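# Swap the odd relay for the matching spare

## Task

The panel holds six relays, which are small transparent boxes with a colored button on top, and one of them has a button color unlike the other five. Remove that odd relay and place it in the black parts tray. Then pick the spare from the rack whose button matches the other five and press it fully down into the empty socket; no click will tell you it is seated. When finished, the new relay must match its neighbors: button on the same side, top at the same height, and upright. No other relay may be left partly lifted or tilted. Nothing may be knocked or placed off the table. The result only counts if it stays in place without the robot holding it. Anything the robot is touching at the end must not sink by more than about a fingernail's width once released.

## Robot and tools

Robot: two six-joint arms, left_arm and right_arm, each carrying a two-finger parallel gripper. Their URDF root links sit at (+0.054, +0.501, 0) m for left_arm and (-0.039, -0.604, 0) m for right_arm, each turned slightly about z. Every reported position uses one shared scene frame: origin on the table surface midway between the arms, +z up, +x out over the table, left_arm on the +y side. The arm names say nothing about sides of a camera image.

execute_actions(actions, pictures): actions is a list holding at most one entry. An empty list sends nothing and just reports the state. A motion entry is {"rows": [...], "steps": n}, with n from 1 to 15 (default 15). Each step lasts 1/30 s, each row is used for one step, and if there are fewer rows than steps the last row keeps repeating. A wait entry is {"steps": n}, n up to 300, with no new command; it counts from the previous result, and your reply time is part of it. pictures (true/false) controls whether camera images come back; they are included by default. A rejected call moves nothing.

Row layout: one flat list of 18 numbers covering both arms, even if only one moves. Numbers 1-6 are left_arm joint targets, numbers 7-9 are left_arm gripper position, force_limit, speed; numbers 10-18 repeat that pattern for right_arm. Joint targets are absolute angles in radians, in the order shoulder pan, shoulder lift, elbow, wrist 1, wrist 2, wrist 3, on the same scale as the Joint positions line. Stated ranges: elbow -3.142 to 3.142, all others -6.283 to 6.283; true ends may differ by 0.010 rad. A target more than 0.010 rad beyond a range end, and farther out than the current angle, gets the call refused. A target beyond the real end is clipped there, and a "joint sent to its limit" line may appear (possibly about an earlier, still-running action); the absence of that line proves nothing.

Gripper numbers, each in [-1, 1], are absolute settings, not offsets. position: +1 = fully open (50 mm gap), pads meet near -0.65; send -1 to grasp. force_limit per pad: -1 about 20 N, 0 about 102 N, +1 about 185 N (actual can run about 17% higher). speed of gap change: -1 = 20 mm/s, 0 = 85 mm/s, +1 = 150 mm/s. To leave a gripper unchanged, resend its previous three values; 0 is a real command. New force or speed only applies after a position change of at least 0.01; for a gentler grip, open first and close again.

Gripper geometry: fingers point along the tool +z axis and close along x. end_effector_position is the point between the pads; fingertips extend 17.5 mm further. A flat block projects roughly 9 cm toward the tool -y side and rotates with the hand. Turning only wrist 3 moves the pad point around a 25 mm circle.

Motion behaviour: commands are smoothed and the arm trails them by about 0.15 s. Each joint's sent target is capped relative to its measured angle (0.292 rad for pan and lift, 0.365 elbow, 0.438 wrists), and if the targets would carry the hand over 70 mm from where it is, all targets are scaled back toward current angles. So large moves take several calls. Between calls arms keep heading to the last row sent until everything is nearly still or a step is HELD; afterwards only a new action pushes further. Fingers still in motion continue.

Result lines: the state line gives, per arm, end_effector_position (m), end_effector_quat_wxyz and linear/angular velocities; hand positions can be a little off, more so at full reach. Joint positions and Joint velocities give one block per arm (rad, rad/s). object_status: 0 moving, 1 blocked while opening, 2 blocked while closing (a real grasp), 3 reached the target or pads met (usually nothing held). Any new position resets it to 0 until the fingers settle. After a grasp at force_limit -1 the status can stay 2 even if the part slips away, and a grasp on a fixed, off-center object weakens over time. position_measured is in counts; gap is about (250 - position_measured) x 0.202 mm. "joint command not followed" means a clearance check altered joint targets on some steps; the rest of the row still ran. HELD marks steps where your row was partly or wholly not sent. MOTOR HOT appears from 70 °C; at 85 °C an OVER-TEMPERATURE FAULT brakes that arm until it cools, so avoid holding loads longer than needed.

Faults: if contact torque reaches a joint's load limit (pan and lift 303, elbow 138, wrists 51.5 N m, including held weight), or any external force on the arm, tool or held part reaches 150 N, that arm halts for 10 s, drops the rest of the call and yields to the contact.

zoom_image(camera, region): camera is cam_high, cam_low, cam_left_wrist or cam_right_wrist; region is [x0, y0, x1, y1] in pixels of that camera's latest image, origin top-left, at most 504 x 504. Image sizes: cam_high and cam_low 672x504, wrist cameras 504x504 (fisheye). Calibration (K, distortion, T_world_to_cam) is supplied and may be slightly off; wrist camera poses follow the arm joints.

read_manual(section): returns only the URDF licence texts; moves nothing.

finished_scene(scene): give the current scene's number; it ends that scene for good and reports whether the task succeeded.

Avoid: dropping or slamming parts, pressing hard, knocking anything off the table, letting the arms collide or push on each other, and leaving a part held only by the gripper. Occasional brief tugs on a held part or shoves on loose items can happen, so check the result after each move.

Each tool is called by a JSON object that holds its "name" and its "arguments".

## Session

{"name": "execute_actions", "arguments": {"actions": []}}

Scene clock: 0.00 s of 7800.00 s.
left_arm: end_effector_position=(+0.4899, -0.1121, +0.1222) position_measured=3 object_status=3 end_effector_quat_wxyz=(-0.162, -0.356, +0.863, -0.321) end_effector_velocity=(-0.001, -0.000, -0.000) end_effector_angular_velocity=(+0.000, +0.000, -0.001) | right_arm: end_effector_position=(+0.9191, -0.4312, +0.2999) position_measured=3 object_status=3 end_effector_quat_wxyz=(-0.013, -0.202, +0.979, -0.010) end_effector_velocity=(+0.001, -0.001, -0.000) end_effector_angular_velocity=(-0.001, -0.003, -0.000)
Joint positions: left_arm=[ 2.236 -1.213  2.321 -3.322 -1.954  2.747] | right_arm=[ 3.304 -1.083  1.333 -1.798 -1.594 -1.952]
Joint velocities: left_arm=[-0.001  0.    -0.     0.    -0.    -0.   ] | right_arm=[-0.001  0.001 -0.    -0.003 -0.001 -0.   ]

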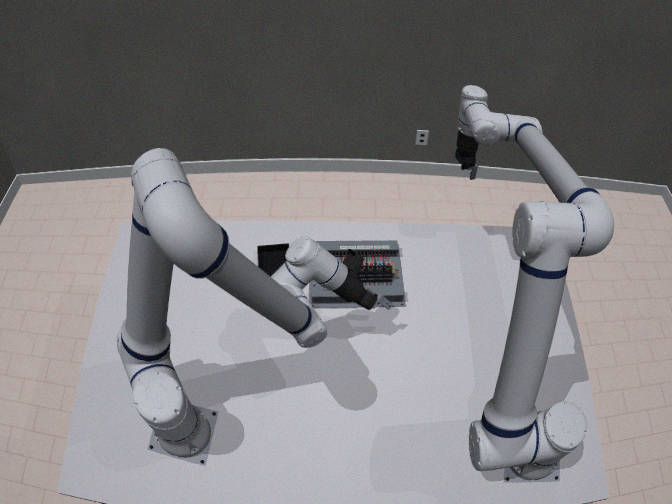

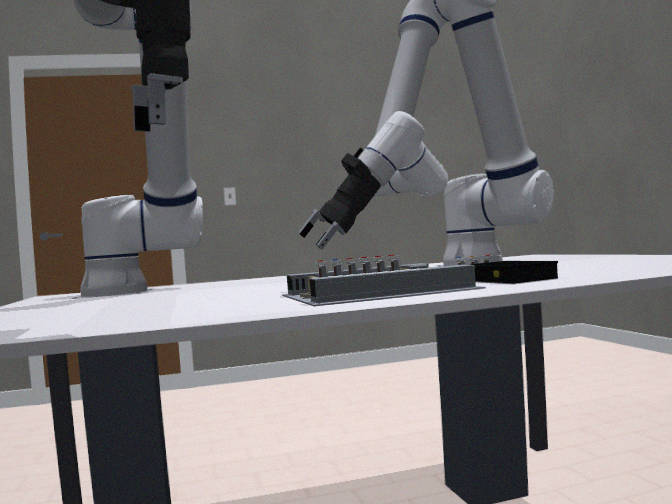

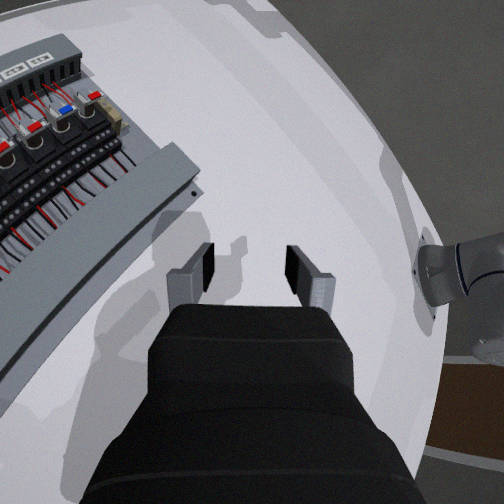

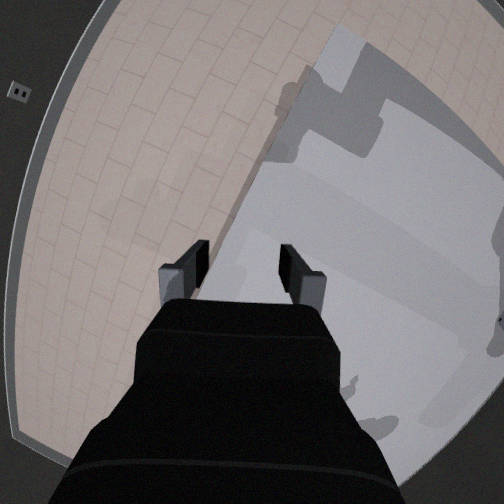

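{"name": "zoom_image", "arguments": {"camera": "cam_high", "region": [240,220,420,330]}}

{"name": "zoom_image", "arguments": {"camera": "cam_low", "region": [270,230,570,320]}}

{"name": "zoom_image", "arguments": {"camera": "cam_left_wrist", "region": [0,30,200,230]}}

Region (240, 220, 420, 330) of cam_high's 672x504 image, scaled by 2.800, with more detail than that image has.

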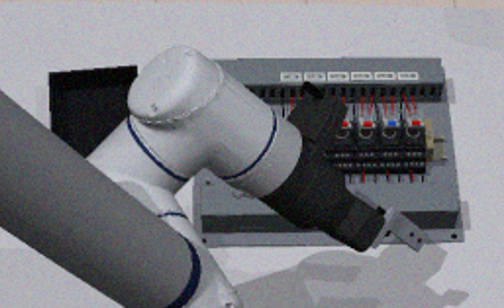

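Region (270, 230, 570, 320) of cam_low's 672x504 image, scaled by 1.680, with more detail than that image has; it fills the top 151 rows of this view, and the rest is white.

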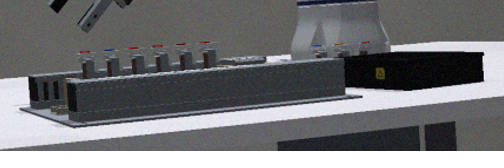

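Region (0, 30, 200, 230) of cam_left_wrist's 504x504 image, scaled by 2.520, with more detail than that image has.

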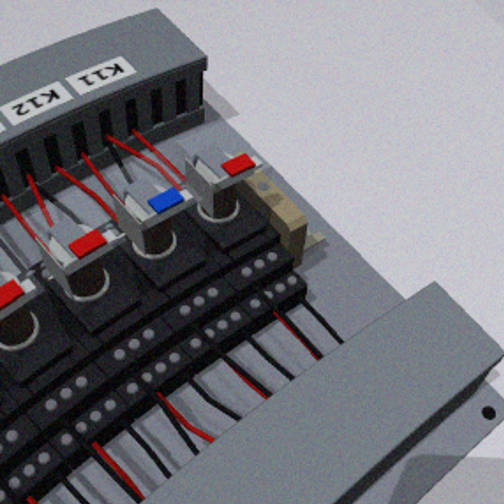

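{"name": "execute_actions", "arguments": {"actions": [{"rows":[[2.236,-1.509,1.892,-2.9,-1.954,2.747,1,-0.5,0,3.304,-1.083,1.333,-1.798,-1.594,-1.952,1,0,0]]}], "pictures": false}}

{"name": "execute_actions", "arguments": {"actions": [{"rows":[[2.391,-1.509,1.892,-1.954,-1.571,3.814,1,-0.5,0,3.304,-1.083,1.333,-1.798,-1.594,-1.952,1,0,0]]}], "pictures": false}}

{"name": "execute_actions", "arguments": {"actions": [{"steps":60}]}}

Scene clock: 23.30 s of 7800.00 s.
left_arm: end_effector_position=(+0.5322, -0.1864, +0.2904) position_measured=3 object_status=3 end_effector_quat_wxyz=(-0.154, -0.335, +0.848, -0.381) end_effector_velocity=(+0.064, -0.114, +0.373) end_effector_angular_velocity=(-0.239, -0.136, -0.000) | right_arm: end_effector_position=(+0.9188, -0.4310, +0.2995) position_measured=3 object_status=3 end_effector_quat_wxyz=(-0.013, -0.202, +0.979, -0.009) end_effector_velocity=(+0.000, -0.000, -0.001) end_effector_angular_velocity=(-0.002, +0.001, +0.000)
Joint positions: left_arm=[ 2.236 -1.347  2.133 -3.131 -1.954  2.747] | right_arm=[ 3.304 -1.083  1.333 -1.798 -1.594 -1.952]
Joint velocities: left_arm=[-0.001 -0.256 -0.38   0.362  0.001  0.   ] | right_arm=[ 0.     0.001  0.001 -0.001 -0.002  0.   ]
Steps of this call (steps 1 to 90: nothing new was sent; then 19.80 s passed at rest; steps 91 to 105: all 15 steps of this action). Readings (joint positions | what the end effector reports):
91: left_arm=[2.236 -1.214 2.320 -3.320 -1.954 2.747] | right_arm=[3.304 -1.083 1.333 -1.798 -1.594 -1.952] | left_arm position_measured=3 object_status=3 | right_arm position_measured=3 object_status=3
92: left_arm=[2.236 -1.225 2.308 -3.303 -1.954 2.747] | right_arm=[3.304 -1.083 1.333 -1.798 -1.594 -1.952] | left_arm position_measured=3 object_status=3 | right_arm position_measured=3 object_status=3
94: left_arm=[2.236 -1.247 2.278 -3.273 -1.954 2.747] | right_arm=[3.304 -1.083 1.333 -1.798 -1.594 -1.952] | left_arm position_measured=3 object_status=3 | right_arm position_measured=3 object_status=3
98: left_arm=[2.236 -1.285 2.225 -3.219 -1.954 2.747] | right_arm=[3.304 -1.083 1.333 -1.798 -1.594 -1.952] | left_arm position_measured=3 object_status=3 | right_arm position_measured=3 object_status=3
105: the state above

Scene clock: 23.80 s of 7800.00 s.
left_arm: end_effector_position=(+0.6679, -0.0957, +0.3666) position_measured=3 object_status=3 end_effector_quat_wxyz=(+0.054, -0.232, +0.932, -0.274) end_effector_velocity=(+0.093, +0.357, -0.079) end_effector_angular_velocity=(+1.682, -0.489, -1.026) | right_arm: end_effector_position=(+0.9188, -0.4310, +0.2995) position_measured=3 object_status=3 end_effector_quat_wxyz=(-0.013, -0.202, +0.979, -0.009) end_effector_velocity=(-0.001, +0.002, -0.001) end_effector_angular_velocity=(+0.002, +0.003, -0.000)
Joint positions: left_arm=[ 2.35  -1.468  1.953 -2.614 -1.674  3.253] | right_arm=[ 3.304 -1.083  1.333 -1.798 -1.594 -1.952]
Joint velocities: left_arm=[ 0.211 -0.213 -0.315  1.783  0.521  1.792] | right_arm=[ 0.001  0.    -0.     0.003  0.002  0.001]
Steps of this call (steps 1 to 15: all 15 steps of this action). Readings (joint positions | what the end effector reports):
1: left_arm=[2.237 -1.355 2.120 -3.118 -1.952 2.749] | right_arm=[3.304 -1.083 1.333 -1.798 -1.594 -1.952] | left_arm position_measured=3 object_status=3 | right_arm position_measured=3 object_status=3
2: left_arm=[2.244 -1.363 2.108 -3.097 -1.934 2.770] | right_arm=[3.304 -1.083 1.333 -1.798 -1.594 -1.952] | left_arm position_measured=3 object_status=3 | right_arm position_measured=3 object_status=3
4: left_arm=[2.259 -1.378 2.087 -3.053 -1.896 2.815] | right_arm=[3.304 -1.083 1.333 -1.798 -1.594 -1.952] | left_arm position_measured=3 object_status=3 | right_arm position_measured=3 object_status=3
8: left_arm=[2.291 -1.409 2.040 -2.942 -1.818 2.925] | right_arm=[3.304 -1.083 1.333 -1.798 -1.594 -1.952] | left_arm position_measured=3 object_status=3 | right_arm position_measured=3 object_status=3
15: the state above

Scene clock: 25.80 s of 7800.00 s.
left_arm: end_effector_position=(+0.6194, +0.0494, +0.3002) position_measured=3 object_status=3 end_effector_quat_wxyz=(-0.000, +0.000, +1.000, -0.000) end_effector_velocity=(+0.000, -0.000, -0.001) end_effector_angular_velocity=(+0.001, +0.001, +0.000) | right_arm: end_effector_position=(+0.9188, -0.4310, +0.2995) position_measured=3 object_status=3 end_effector_quat_wxyz=(-0.013, -0.202, +0.979, -0.009) end_effector_velocity=(-0.000, +0.000, +0.000) end_effector_angular_velocity=(+0.003, -0.000, +0.001)
Joint positions: left_arm=[ 2.391 -1.509  1.892 -1.954 -1.571  3.814] | right_arm=[ 3.304 -1.083  1.333 -1.798 -1.594 -1.952]
Joint velocities: left_arm=[ 0.     0.002 -0.     0.    -0.    -0.   ] | right_arm=[-0.    -0.001  0.     0.     0.003 -0.002]
Steps of this call (steps 1 to 45: the robot went on to your last target; steps 46 to 60: nothing new was sent). Readings (joint positions | what the end effector reports):
1: left_arm=[2.356 -1.474 1.943 -2.553 -1.657 3.314] | right_arm=[3.304 -1.083 1.333 -1.798 -1.594 -1.952] | left_arm position_measured=3 object_status=3 | right_arm position_measured=3 object_status=3
2: left_arm=[2.362 -1.480 1.936 -2.494 -1.644 3.373] | right_arm=[3.304 -1.083 1.333 -1.798 -1.594 -1.952] | left_arm position_measured=3 object_status=3 | right_arm position_measured=3 object_status=3
4: left_arm=[2.369 -1.487 1.924 -2.384 -1.625 3.483] | right_arm=[3.304 -1.083 1.333 -1.798 -1.594 -1.952] | left_arm position_measured=3 object_status=3 | right_arm position_measured=3 object_status=3
8: left_arm=[2.379 -1.497 1.909 -2.186 -1.600 3.638] | right_arm=[3.304 -1.083 1.333 -1.798 -1.594 -1.952] | left_arm position_measured=3 object_status=3 | right_arm position_measured=3 object_status=3
60: the state above
All arms were judged still, so your last target was given up. Only a new action makes them travel on or press farther. Fingers that are still opening or closing keep moving.
camera_calibration (this result's frames):
cam_left_wrist: T_world_to_cam=[[-0.998524, -0.0394918, 0.0372908, 0.601955], [-0.0291047, 0.968695, 0.246542, -0.0922641], [-0.0458598, 0.245093, -0.968414, 0.45927], [0, 0, 0, 1]] pos_world=[0.619443, 0.000584336, 0.445063]
cam_right_wrist: T_world_to_cam=[[-0.892603, -0.449341, 0.0367776, 0.611473], [-0.430775, 0.874096, 0.224474, 0.715485], [-0.133012, 0.184523, -0.973786, 0.641728], [0, 0, 0, 1]] pos_world=[0.939373, -0.469057, 0.441809]

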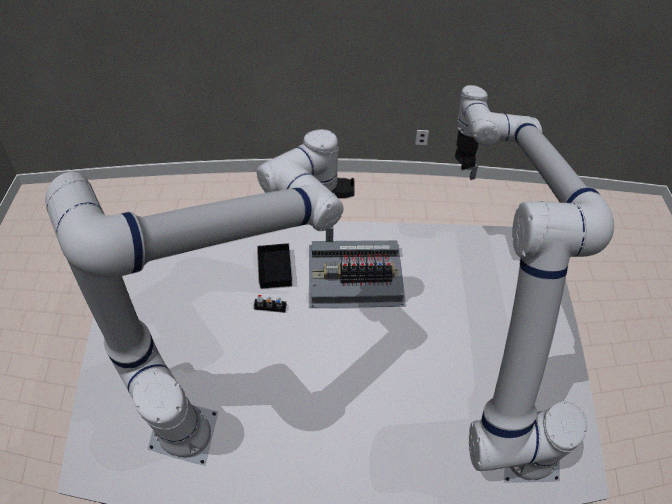

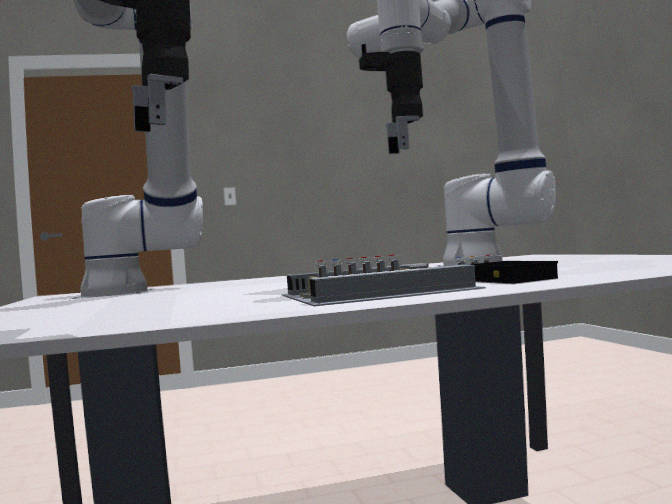

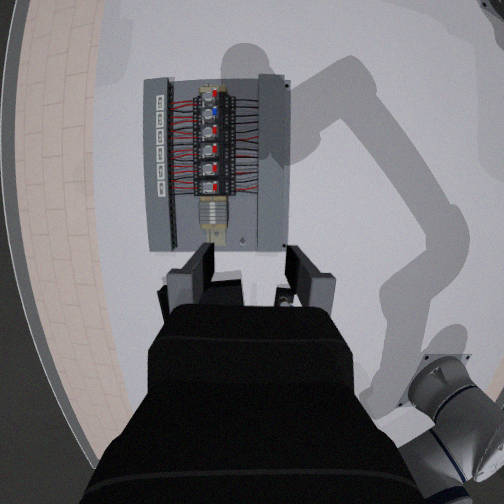

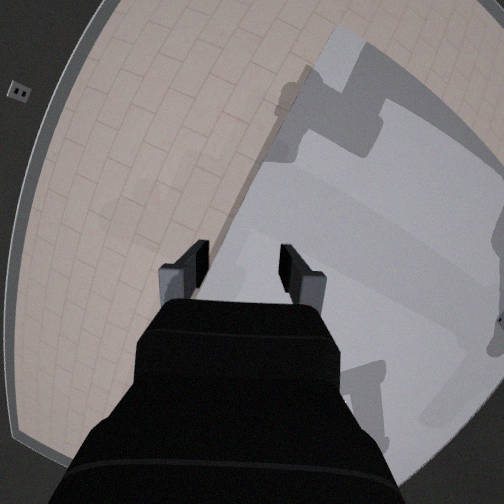

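{"name": "zoom_image", "arguments": {"camera": "cam_left_wrist", "region": [140,70,300,230]}}

{"name": "zoom_image", "arguments": {"camera": "cam_high", "region": [240,235,340,325]}}

{"name": "zoom_image", "arguments": {"camera": "cam_low", "region": [280,245,420,305]}}

Region (140, 70, 300, 230) of cam_left_wrist's 504x504 image, scaled by 3.150, with more detail than that image has.

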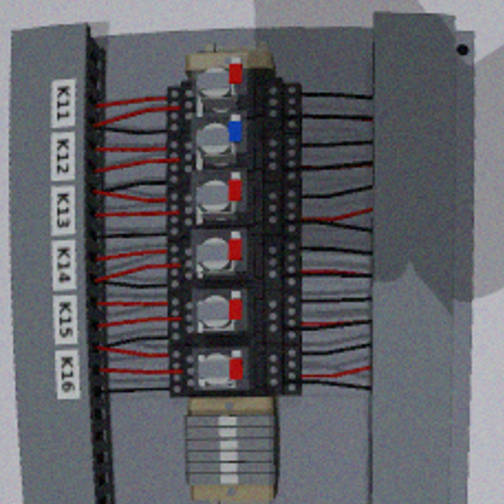

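Region (240, 235, 340, 325) of cam_high's 672x504 image, scaled by 5.040, with more detail than that image has; it fills the top 454 rows of this view, and the rest is white.

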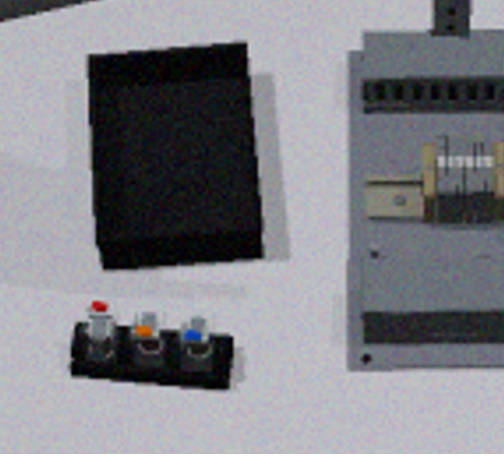

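Region (280, 245, 420, 305) of cam_low's 672x504 image, scaled by 3.600, with more detail than that image has; it fills the top 216 rows of this view, and the rest is white.

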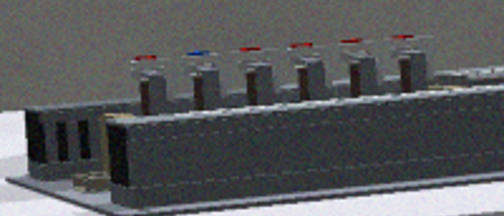

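{"name": "execute_actions", "arguments": {"actions": [{"rows":[[2.316,-1.1405,1.7536,-2.184,-1.571,3.704,0.67,-0.5,0,3.304,-1.083,1.333,-1.798,-1.594,-1.952,1,0,0]]}], "pictures": false}}

{"name": "execute_actions", "arguments": {"actions": [{"steps":50}]}}

{"name": "zoom_image", "arguments": {"camera": "cam_left_wrist", "region": [150,130,350,330]}}

{"name": "zoom_image", "arguments": {"camera": "cam_low", "region": [280,200,420,305]}}

Scene clock: 36.53 s of 7800.00 s.
left_arm: end_effector_position=(+0.6659, -0.0827, +0.1810) position_measured=52 object_status=3 end_effector_quat_wxyz=(+0.001, -0.013, +1.000, -0.002) end_effector_velocity=(+0.063, -0.243, -0.304) end_effector_angular_velocity=(+0.027, +0.021, +0.052) | right_arm: end_effector_position=(+0.9188, -0.4310, +0.2995) position_measured=3 object_status=3 end_effector_quat_wxyz=(-0.013, -0.202, +0.979, -0.009) end_effector_velocity=(+0.001, -0.001, +0.000) end_effector_angular_velocity=(-0.000, -0.001, +0.000)
Joint positions: left_arm=[ 2.334 -1.234  1.787 -2.129 -1.571  3.73 ] | right_arm=[ 3.304 -1.083  1.333 -1.798 -1.594 -1.952]
Joint velocities: left_arm=[-0.111  0.579 -0.206 -0.34  -0.001 -0.164] | right_arm=[-0.001  0.    -0.    -0.001 -0.    -0.001]
Steps of this call (steps 1 to 90: nothing new was sent; then 7.23 s passed at rest; steps 91 to 105: all 15 steps of this action). Readings (joint positions | what the end effector reports):
91: left_arm=[2.391 -1.508 1.891 -1.955 -1.571 3.814] | right_arm=[3.304 -1.083 1.333 -1.798 -1.594 -1.952] | left_arm position_measured=10 object_status=0 | right_arm position_measured=3 object_status=3
92: left_arm=[2.387 -1.494 1.884 -1.967 -1.571 3.808] | right_arm=[3.304 -1.083 1.333 -1.798 -1.594 -1.952] | left_arm position_measured=24 object_status=0 | right_arm position_measured=3 object_status=3
94: left_arm=[2.377 -1.453 1.866 -1.997 -1.571 3.794] | right_arm=[3.304 -1.083 1.333 -1.798 -1.594 -1.952] | left_arm position_measured=49 object_status=0 | right_arm position_measured=3 object_status=3
98: left_arm=[2.361 -1.373 1.836 -2.047 -1.571 3.770] | right_arm=[3.304 -1.083 1.333 -1.798 -1.594 -1.952] | left_arm position_measured=52 object_status=0 | right_arm position_measured=3 object_status=3
105: the state above

Scene clock: 38.20 s of 7800.00 s.
left_arm: end_effector_position=(+0.6743, -0.1207, +0.1301) position_measured=52 object_status=3 end_effector_quat_wxyz=(-0.000, -0.017, +1.000, -0.000) end_effector_velocity=(+0.000, +0.000, -0.000) end_effector_angular_velocity=(+0.001, +0.000, +0.001) | right_arm: end_effector_position=(+0.9188, -0.4310, +0.2995) position_measured=3 object_status=3 end_effector_quat_wxyz=(-0.013, -0.202, +0.979, -0.009) end_effector_velocity=(-0.000, +0.001, -0.000) end_effector_angular_velocity=(-0.000, +0.000, +0.001)
Joint positions: left_arm=[ 2.316 -1.141  1.754 -2.184 -1.571  3.704] | right_arm=[ 3.304 -1.083  1.333 -1.798 -1.594 -1.952]
Joint velocities: left_arm=[ 0.  0.  0.  0.  0. -0.] | right_arm=[ 0.001  0.     0.    -0.    -0.     0.   ]
Steps of this call (steps 1 to 30: the robot went on to your last target; steps 31 to 50: nothing new was sent). Readings (joint positions | what the end effector reports):
1: left_arm=[2.330 -1.214 1.780 -2.140 -1.571 3.725] | right_arm=[3.304 -1.083 1.333 -1.798 -1.594 -1.952] | left_arm position_measured=52 object_status=3 | right_arm position_measured=3 object_status=3
2: left_arm=[2.327 -1.197 1.774 -2.151 -1.571 3.720] | right_arm=[3.304 -1.083 1.333 -1.798 -1.594 -1.952] | left_arm position_measured=52 object_status=3 | right_arm position_measured=3 object_status=3
4: left_arm=[2.322 -1.173 1.765 -2.164 -1.571 3.713] | right_arm=[3.304 -1.083 1.333 -1.798 -1.594 -1.952] | left_arm position_measured=52 object_status=3 | right_arm position_measured=3 object_status=3
8: left_arm=[2.318 -1.152 1.758 -2.177 -1.571 3.707] | right_arm=[3.304 -1.083 1.333 -1.798 -1.594 -1.952] | left_arm position_measured=52 object_status=3 | right_arm position_measured=3 object_status=3
50: the state above
All arms were judged still, so your last target was given up. Only a new action makes them travel on or press farther. Fingers that are still opening or closing keep moving.
camera_calibration (this result's frames):
cam_left_wrist: T_world_to_cam=[[-0.996527, -0.0744116, 0.0373718, 0.650844], [-0.0629622, 0.967062, 0.246632, 0.1387], [-0.0544931, 0.243422, -0.968388, 0.344403], [0, 0, 0, 1]] pos_world=[0.676084, -0.169536, 0.274985]
cam_right_wrist: T_world_to_cam=[[-0.892603, -0.44934, 0.0367777, 0.611473], [-0.430775, 0.874096, 0.224474, 0.715485], [-0.133012, 0.184523, -0.973786, 0.641728], [0, 0, 0, 1]] pos_world=[0.939373, -0.469057, 0.441809]

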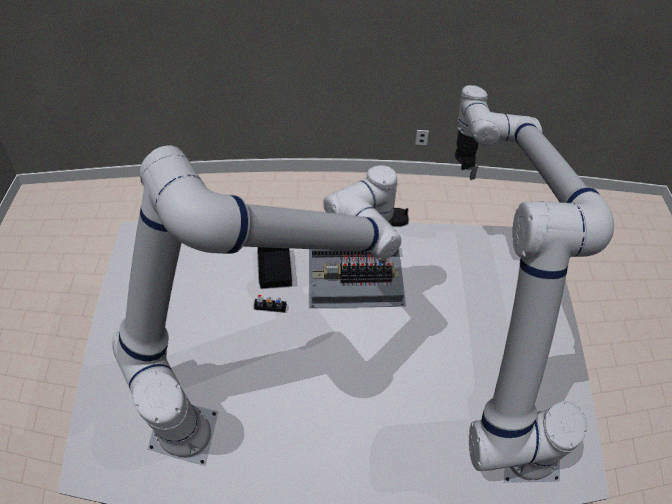

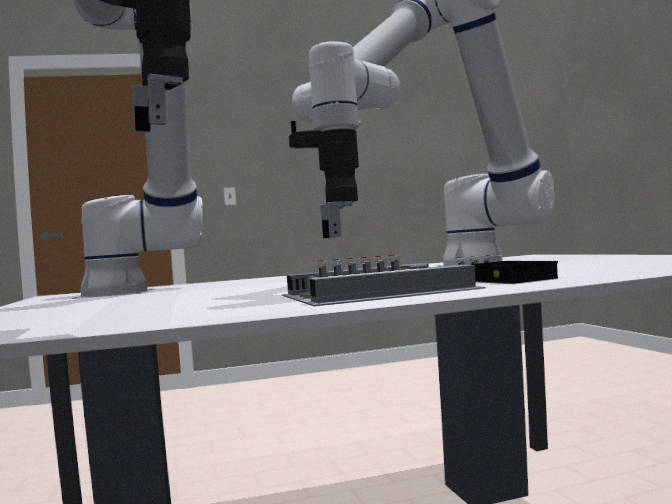

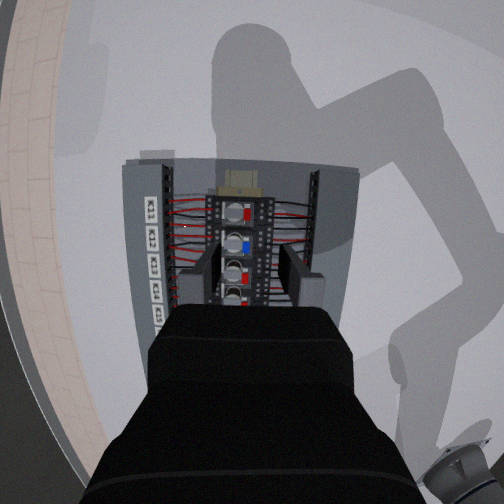

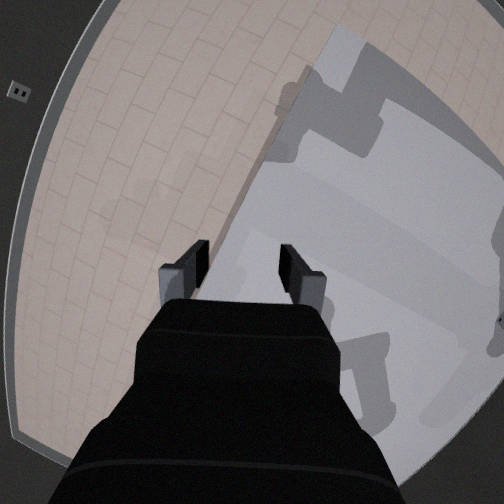

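Region (150, 130, 350, 330) of cam_left_wrist's 504x504 image, scaled by 2.520, with more detail than that image has.

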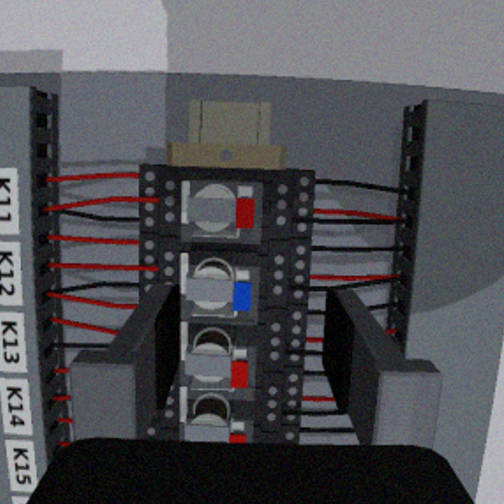

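Region (280, 200, 420, 305) of cam_low's 672x504 image, scaled by 3.600, with more detail than that image has; it fills the top 378 rows of this view, and the rest is white.

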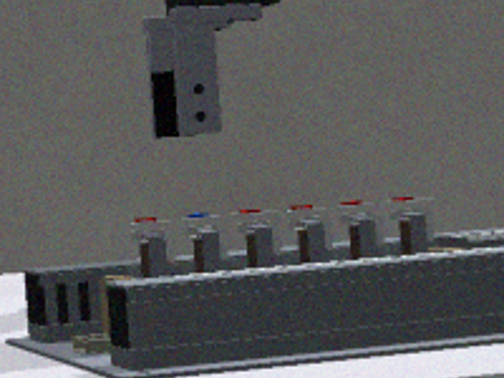

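{"name": "execute_actions", "arguments": {"actions": [{"rows":[[2.3232,-1.0972,1.7614,-2.235,-1.571,3.711,0.67,-0.5,0,3.304,-1.083,1.333,-1.798,-1.594,-1.952,1,0,0]]}], "pictures": false}}

{"name": "execute_actions", "arguments": {"actions": [{"steps":20}]}}

{"name": "zoom_image", "arguments": {"camera": "cam_left_wrist", "region": [180,170,320,310]}}

{"name": "zoom_image", "arguments": {"camera": "cam_low", "region": [290,220,390,295]}}

Scene clock: 48.80 s of 7800.00 s.
left_arm: end_effector_position=(+0.6821, -0.1216, +0.0959) position_measured=52 object_status=3 end_effector_quat_wxyz=(-0.000, -0.017, +1.000, -0.000) end_effector_velocity=(+0.003, +0.001, -0.006) end_effector_angular_velocity=(-0.001, -0.001, +0.003) | right_arm: end_effector_position=(+0.9188, -0.4310, +0.2995) position_measured=3 object_status=3 end_effector_quat_wxyz=(-0.013, -0.202, +0.979, -0.009) end_effector_velocity=(+0.001, -0.001, +0.001) end_effector_angular_velocity=(+0.001, -0.002, -0.001)
Joint positions: left_arm=[ 2.323 -1.098  1.761 -2.234 -1.571  3.711] | right_arm=[ 3.304 -1.083  1.333 -1.798 -1.594 -1.952]
Joint velocities: left_arm=[ 0.004  0.007  0.001 -0.009  0.     0.001] | right_arm=[-0.001  0.    -0.002 -0.001  0.001  0.   ]
Steps of this call (steps 1 to 90: nothing new was sent; then 7.10 s passed at rest; steps 91 to 105: all 15 steps of this action). Readings (joint positions | what the end effector reports):
91: left_arm=[2.316 -1.140 1.754 -2.185 -1.571 3.704] | right_arm=[3.304 -1.083 1.333 -1.798 -1.594 -1.952] | left_arm position_measured=52 object_status=3 | right_arm position_measured=3 object_status=3
92: left_arm=[2.317 -1.132 1.754 -2.196 -1.571 3.705] | right_arm=[3.304 -1.083 1.333 -1.798 -1.594 -1.952] | left_arm position_measured=52 object_status=3 | right_arm position_measured=3 object_status=3
94: left_arm=[2.320 -1.116 1.758 -2.212 -1.571 3.708] | right_arm=[3.304 -1.083 1.333 -1.798 -1.594 -1.952] | left_arm position_measured=52 object_status=3 | right_arm position_measured=3 object_status=3
98: left_arm=[2.322 -1.104 1.760 -2.227 -1.571 3.710] | right_arm=[3.304 -1.083 1.333 -1.798 -1.594 -1.952] | left_arm position_measured=52 object_status=3 | right_arm position_measured=3 object_status=3
105: the state above

Scene clock: 49.47 s of 7800.00 s.
left_arm: end_effector_position=(+0.6823, -0.1216, +0.0950) position_measured=52 object_status=3 end_effector_quat_wxyz=(-0.000, -0.017, +1.000, -0.000) end_effector_velocity=(-0.000, -0.000, +0.000) end_effector_angular_velocity=(-0.000, +0.000, +0.000) | right_arm: end_effector_position=(+0.9188, -0.4310, +0.2995) position_measured=3 object_status=3 end_effector_quat_wxyz=(-0.013, -0.202, +0.979, -0.009) end_effector_velocity=(-0.000, -0.001, +0.002) end_effector_angular_velocity=(-0.001, -0.000, -0.000)
Joint positions: left_arm=[ 2.323 -1.097  1.761 -2.235 -1.571  3.711] | right_arm=[ 3.304 -1.083  1.333 -1.798 -1.594 -1.952]
Joint velocities: left_arm=[ 0. -0.  0. -0. -0. -0.] | right_arm=[-0.001 -0.001 -0.001  0.002 -0.001 -0.001]
Steps of this call (steps 1 to 15: the robot went on to your last target; steps 16 to 20: nothing new was sent). Readings (joint positions | what the end effector reports):
1: left_arm=[2.323 -1.098 1.761 -2.234 -1.571 3.711] | right_arm=[3.304 -1.083 1.333 -1.798 -1.594 -1.952] | left_arm position_measured=52 object_status=3 | right_arm position_measured=3 object_status=3
2: left_arm=[2.323 -1.098 1.761 -2.234 -1.571 3.711] | right_arm=[3.304 -1.083 1.333 -1.798 -1.594 -1.952] | left_arm position_measured=52 object_status=3 | right_arm position_measured=3 object_status=3
4: left_arm=[2.323 -1.098 1.761 -2.235 -1.571 3.711] | right_arm=[3.304 -1.083 1.333 -1.798 -1.594 -1.952] | left_arm position_measured=52 object_status=3 | right_arm position_measured=3 object_status=3
8: left_arm=[2.323 -1.097 1.761 -2.235 -1.571 3.711] | right_arm=[3.304 -1.083 1.333 -1.798 -1.594 -1.952] | left_arm position_measured=52 object_status=3 | right_arm position_measured=3 object_status=3
20: the state above
All arms were judged still, so your last target was given up. Only a new action makes them travel on or press farther. Fingers that are still opening or closing keep moving.
camera_calibration (this result's frames):
cam_left_wrist: T_world_to_cam=[[-0.99651, -0.0746139, 0.0374209, 0.660011], [-0.0631419, 0.967029, 0.246714, 0.148833], [-0.0545954, 0.24349, -0.968366, 0.311179], [0, 0, 0, 1]] pos_world=[0.684094, -0.170449, 0.239918]
cam_right_wrist: T_world_to_cam=[[-0.892603, -0.44934, 0.0367777, 0.611473], [-0.430775, 0.874096, 0.224474, 0.715485], [-0.133012, 0.184523, -0.973786, 0.641728], [0, 0, 0, 1]] pos_world=[0.939373, -0.469057, 0.441809]

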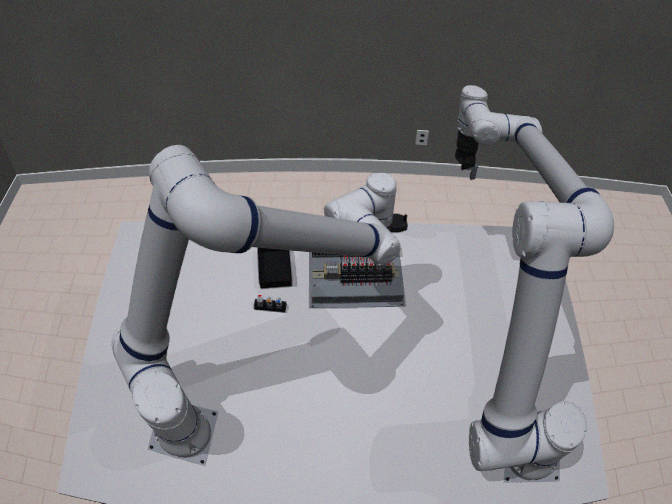

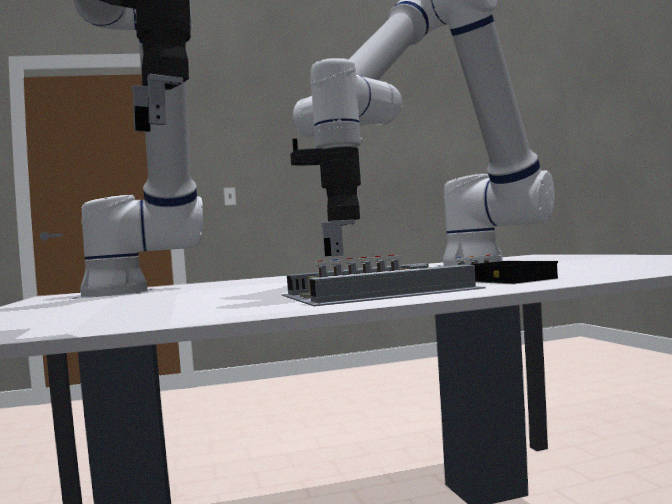

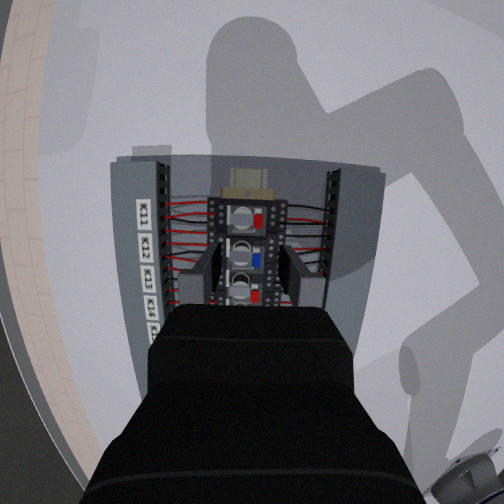

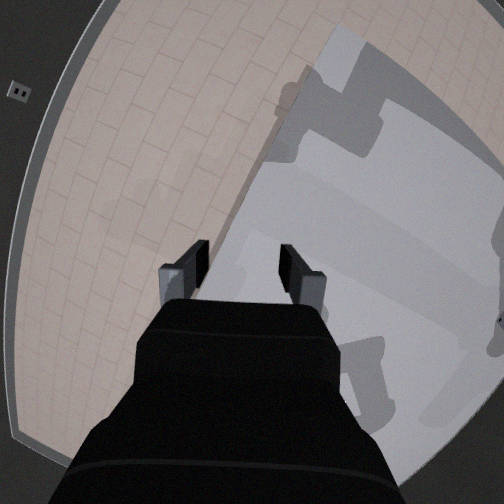

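Region (180, 170, 320, 310) of cam_left_wrist's 504x504 image, scaled by 3.600, with more detail than that image has.

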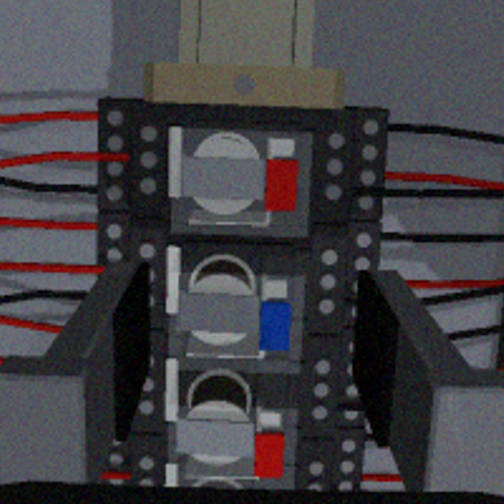

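Region (290, 220, 390, 295) of cam_low's 672x504 image, scaled by 5.040, with more detail than that image has; it fills the top 378 rows of this view, and the rest is white.

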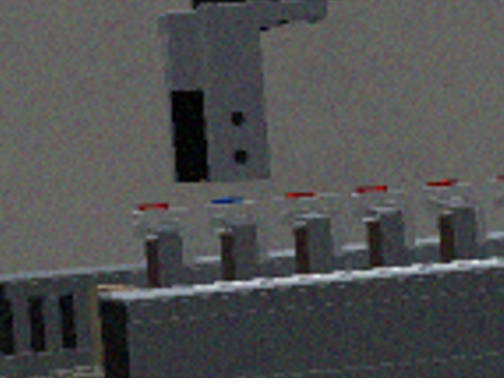

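{"name": "execute_actions", "arguments": {"actions": [{"rows":[[2.3272,-1.0931,1.7547,-2.2324,-1.571,3.762,0.67,-0.5,0,3.304,-1.083,1.333,-1.798,-1.594,-1.952,1,0,0]],"steps":12}], "pictures": false}}

{"name": "execute_actions", "arguments": {"actions": [{"rows":[[2.3272,-1.080,1.7614,-2.2521,-1.571,3.762,0.67,-0.5,0,3.304,-1.083,1.333,-1.798,-1.594,-1.952,1,0,0]]}]}}

{"name": "zoom_image", "arguments": {"camera": "cam_left_wrist", "region": [180,170,320,310]}}

{"name": "zoom_image", "arguments": {"camera": "cam_low", "region": [290,220,390,295]}}

Scene clock: 61.27 s of 7800.00 s.
left_arm: end_effector_position=(+0.6852, -0.1217, +0.0950) position_measured=52 object_status=3 end_effector_quat_wxyz=(-0.000, +0.005, +1.000, -0.000) end_effector_velocity=(+0.002, +0.000, +0.001) end_effector_angular_velocity=(-0.001, -0.001, -0.019) | right_arm: end_effector_position=(+0.9188, -0.4310, +0.2995) position_measured=3 object_status=3 end_effector_quat_wxyz=(-0.013, -0.202, +0.979, -0.009) end_effector_velocity=(-0.001, -0.000, -0.001) end_effector_angular_velocity=(+0.003, +0.002, -0.001)
Joint positions: left_arm=[ 2.327 -1.093  1.755 -2.233 -1.571  3.759] | right_arm=[ 3.304 -1.083  1.333 -1.798 -1.594 -1.952]
Joint velocities: left_arm=[ 0.002  0.001 -0.003  0.001  0.     0.021] | right_arm=[-0.001 -0.     0.001  0.001  0.003 -0.   ]
Steps of this call (steps 1 to 90: nothing new was sent; then 8.40 s passed at rest; steps 91 to 102: all 12 steps of this action). Readings (joint positions | what the end effector reports):
91: left_arm=[2.323 -1.097 1.761 -2.235 -1.571 3.712] | right_arm=[3.304 -1.083 1.333 -1.798 -1.594 -1.952] | left_arm position_measured=52 object_status=3 | right_arm position_measured=3 object_status=3
92: left_arm=[2.324 -1.096 1.760 -2.235 -1.571 3.723] | right_arm=[3.304 -1.083 1.333 -1.798 -1.594 -1.952] | left_arm position_measured=52 object_status=3 | right_arm position_measured=3 object_status=3
94: left_arm=[2.325 -1.095 1.758 -2.234 -1.571 3.739] | right_arm=[3.304 -1.083 1.333 -1.798 -1.594 -1.952] | left_arm position_measured=52 object_status=3 | right_arm position_measured=3 object_status=3
98: left_arm=[2.327 -1.094 1.756 -2.233 -1.571 3.754] | right_arm=[3.304 -1.083 1.333 -1.798 -1.594 -1.952] | left_arm position_measured=52 object_status=3 | right_arm position_measured=3 object_status=3
102: the state above

Scene clock: 61.77 s of 7800.00 s.
left_arm: end_effector_position=(+0.6854, -0.1218, +0.0827) position_measured=52 object_status=3 end_effector_quat_wxyz=(-0.000, +0.006, +1.000, -0.000) end_effector_velocity=(-0.000, -0.000, -0.003) end_effector_angular_velocity=(+0.001, +0.000, -0.001) | right_arm: end_effector_position=(+0.9188, -0.4310, +0.2995) position_measured=3 object_status=3 end_effector_quat_wxyz=(-0.013, -0.202, +0.979, -0.009) end_effector_velocity=(-0.002, -0.000, -0.003) end_effector_angular_velocity=(-0.002, +0.006, +0.000)
Joint positions: left_arm=[ 2.327 -1.08   1.761 -2.252 -1.571  3.762] | right_arm=[ 3.304 -1.083  1.333 -1.798 -1.594 -1.952]
Joint velocities: left_arm=[-0.     0.003  0.001 -0.004  0.     0.   ] | right_arm=[ 0.     0.001  0.003  0.003 -0.002 -0.   ]
Steps of this call (steps 1 to 15: all 15 steps of this action). Readings (joint positions | what the end effector reports):
1: left_arm=[2.327 -1.093 1.755 -2.233 -1.571 3.760] | right_arm=[3.304 -1.083 1.333 -1.798 -1.594 -1.952] | left_arm position_measured=52 object_status=3 | right_arm position_measured=3 object_status=3
2: left_arm=[2.327 -1.091 1.756 -2.237 -1.571 3.760] | right_arm=[3.304 -1.083 1.333 -1.798 -1.594 -1.952] | left_arm position_measured=52 object_status=3 | right_arm position_measured=3 object_status=3
4: left_arm=[2.327 -1.086 1.759 -2.243 -1.571 3.761] | right_arm=[3.304 -1.083 1.333 -1.798 -1.594 -1.952] | left_arm position_measured=52 object_status=3 | right_arm position_measured=3 object_status=3
8: left_arm=[2.327 -1.082 1.760 -2.249 -1.571 3.762] | right_arm=[3.304 -1.083 1.333 -1.798 -1.594 -1.952] | left_arm position_measured=52 object_status=3 | right_arm position_measured=3 object_status=3
15: the state above
camera_calibration (this result's frames):
cam_left_wrist: T_world_to_cam=[[-0.998913, -0.0277576, 0.0374512, 0.670853], [-0.0176716, 0.96891, 0.24678, 0.121263], [-0.0431369, 0.24585, -0.968348, 0.2919], [0, 0, 0, 1]] pos_world=[0.684859, -0.170635, 0.227611]
cam_right_wrist: T_world_to_cam=[[-0.892603, -0.449341, 0.0367777, 0.611472], [-0.430775, 0.874096, 0.224474, 0.715485], [-0.133012, 0.184523, -0.973786, 0.641728], [0, 0, 0, 1]] pos_world=[0.939373, -0.469057, 0.441809]

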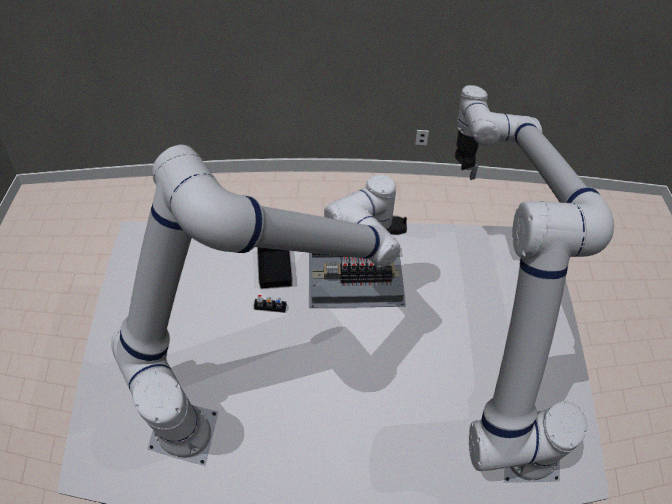

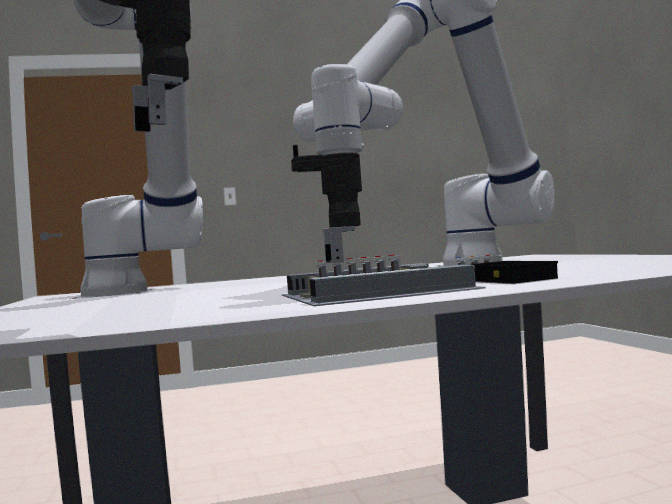

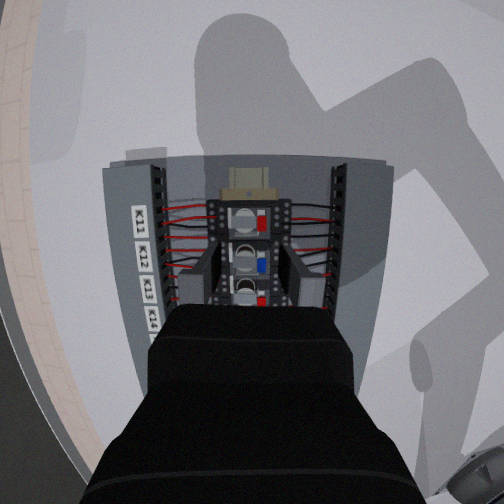

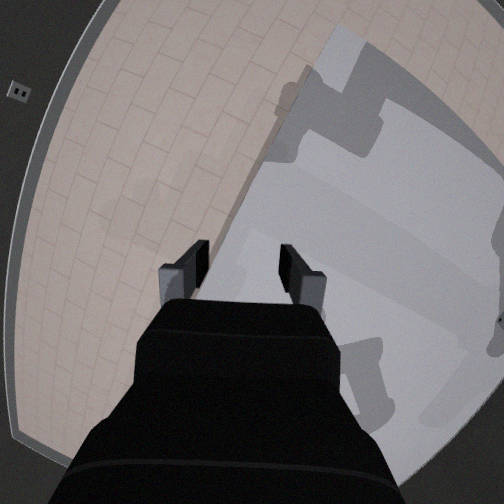

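Region (180, 170, 320, 310) of cam_left_wrist's 504x504 image, scaled by 3.600, with more detail than that image has.

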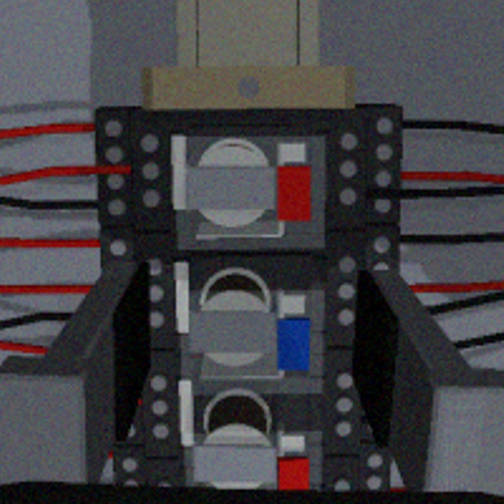

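Region (290, 220, 390, 295) of cam_low's 672x504 image, scaled by 5.040, with more detail than that image has; it fills the top 378 rows of this view, and the rest is white.

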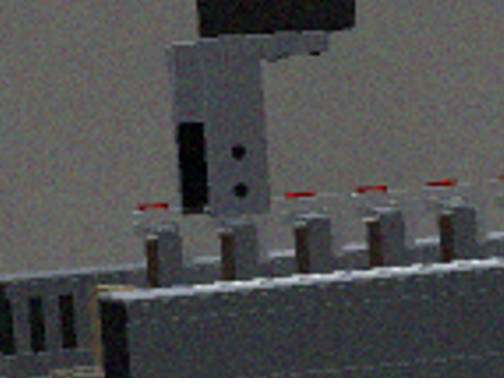

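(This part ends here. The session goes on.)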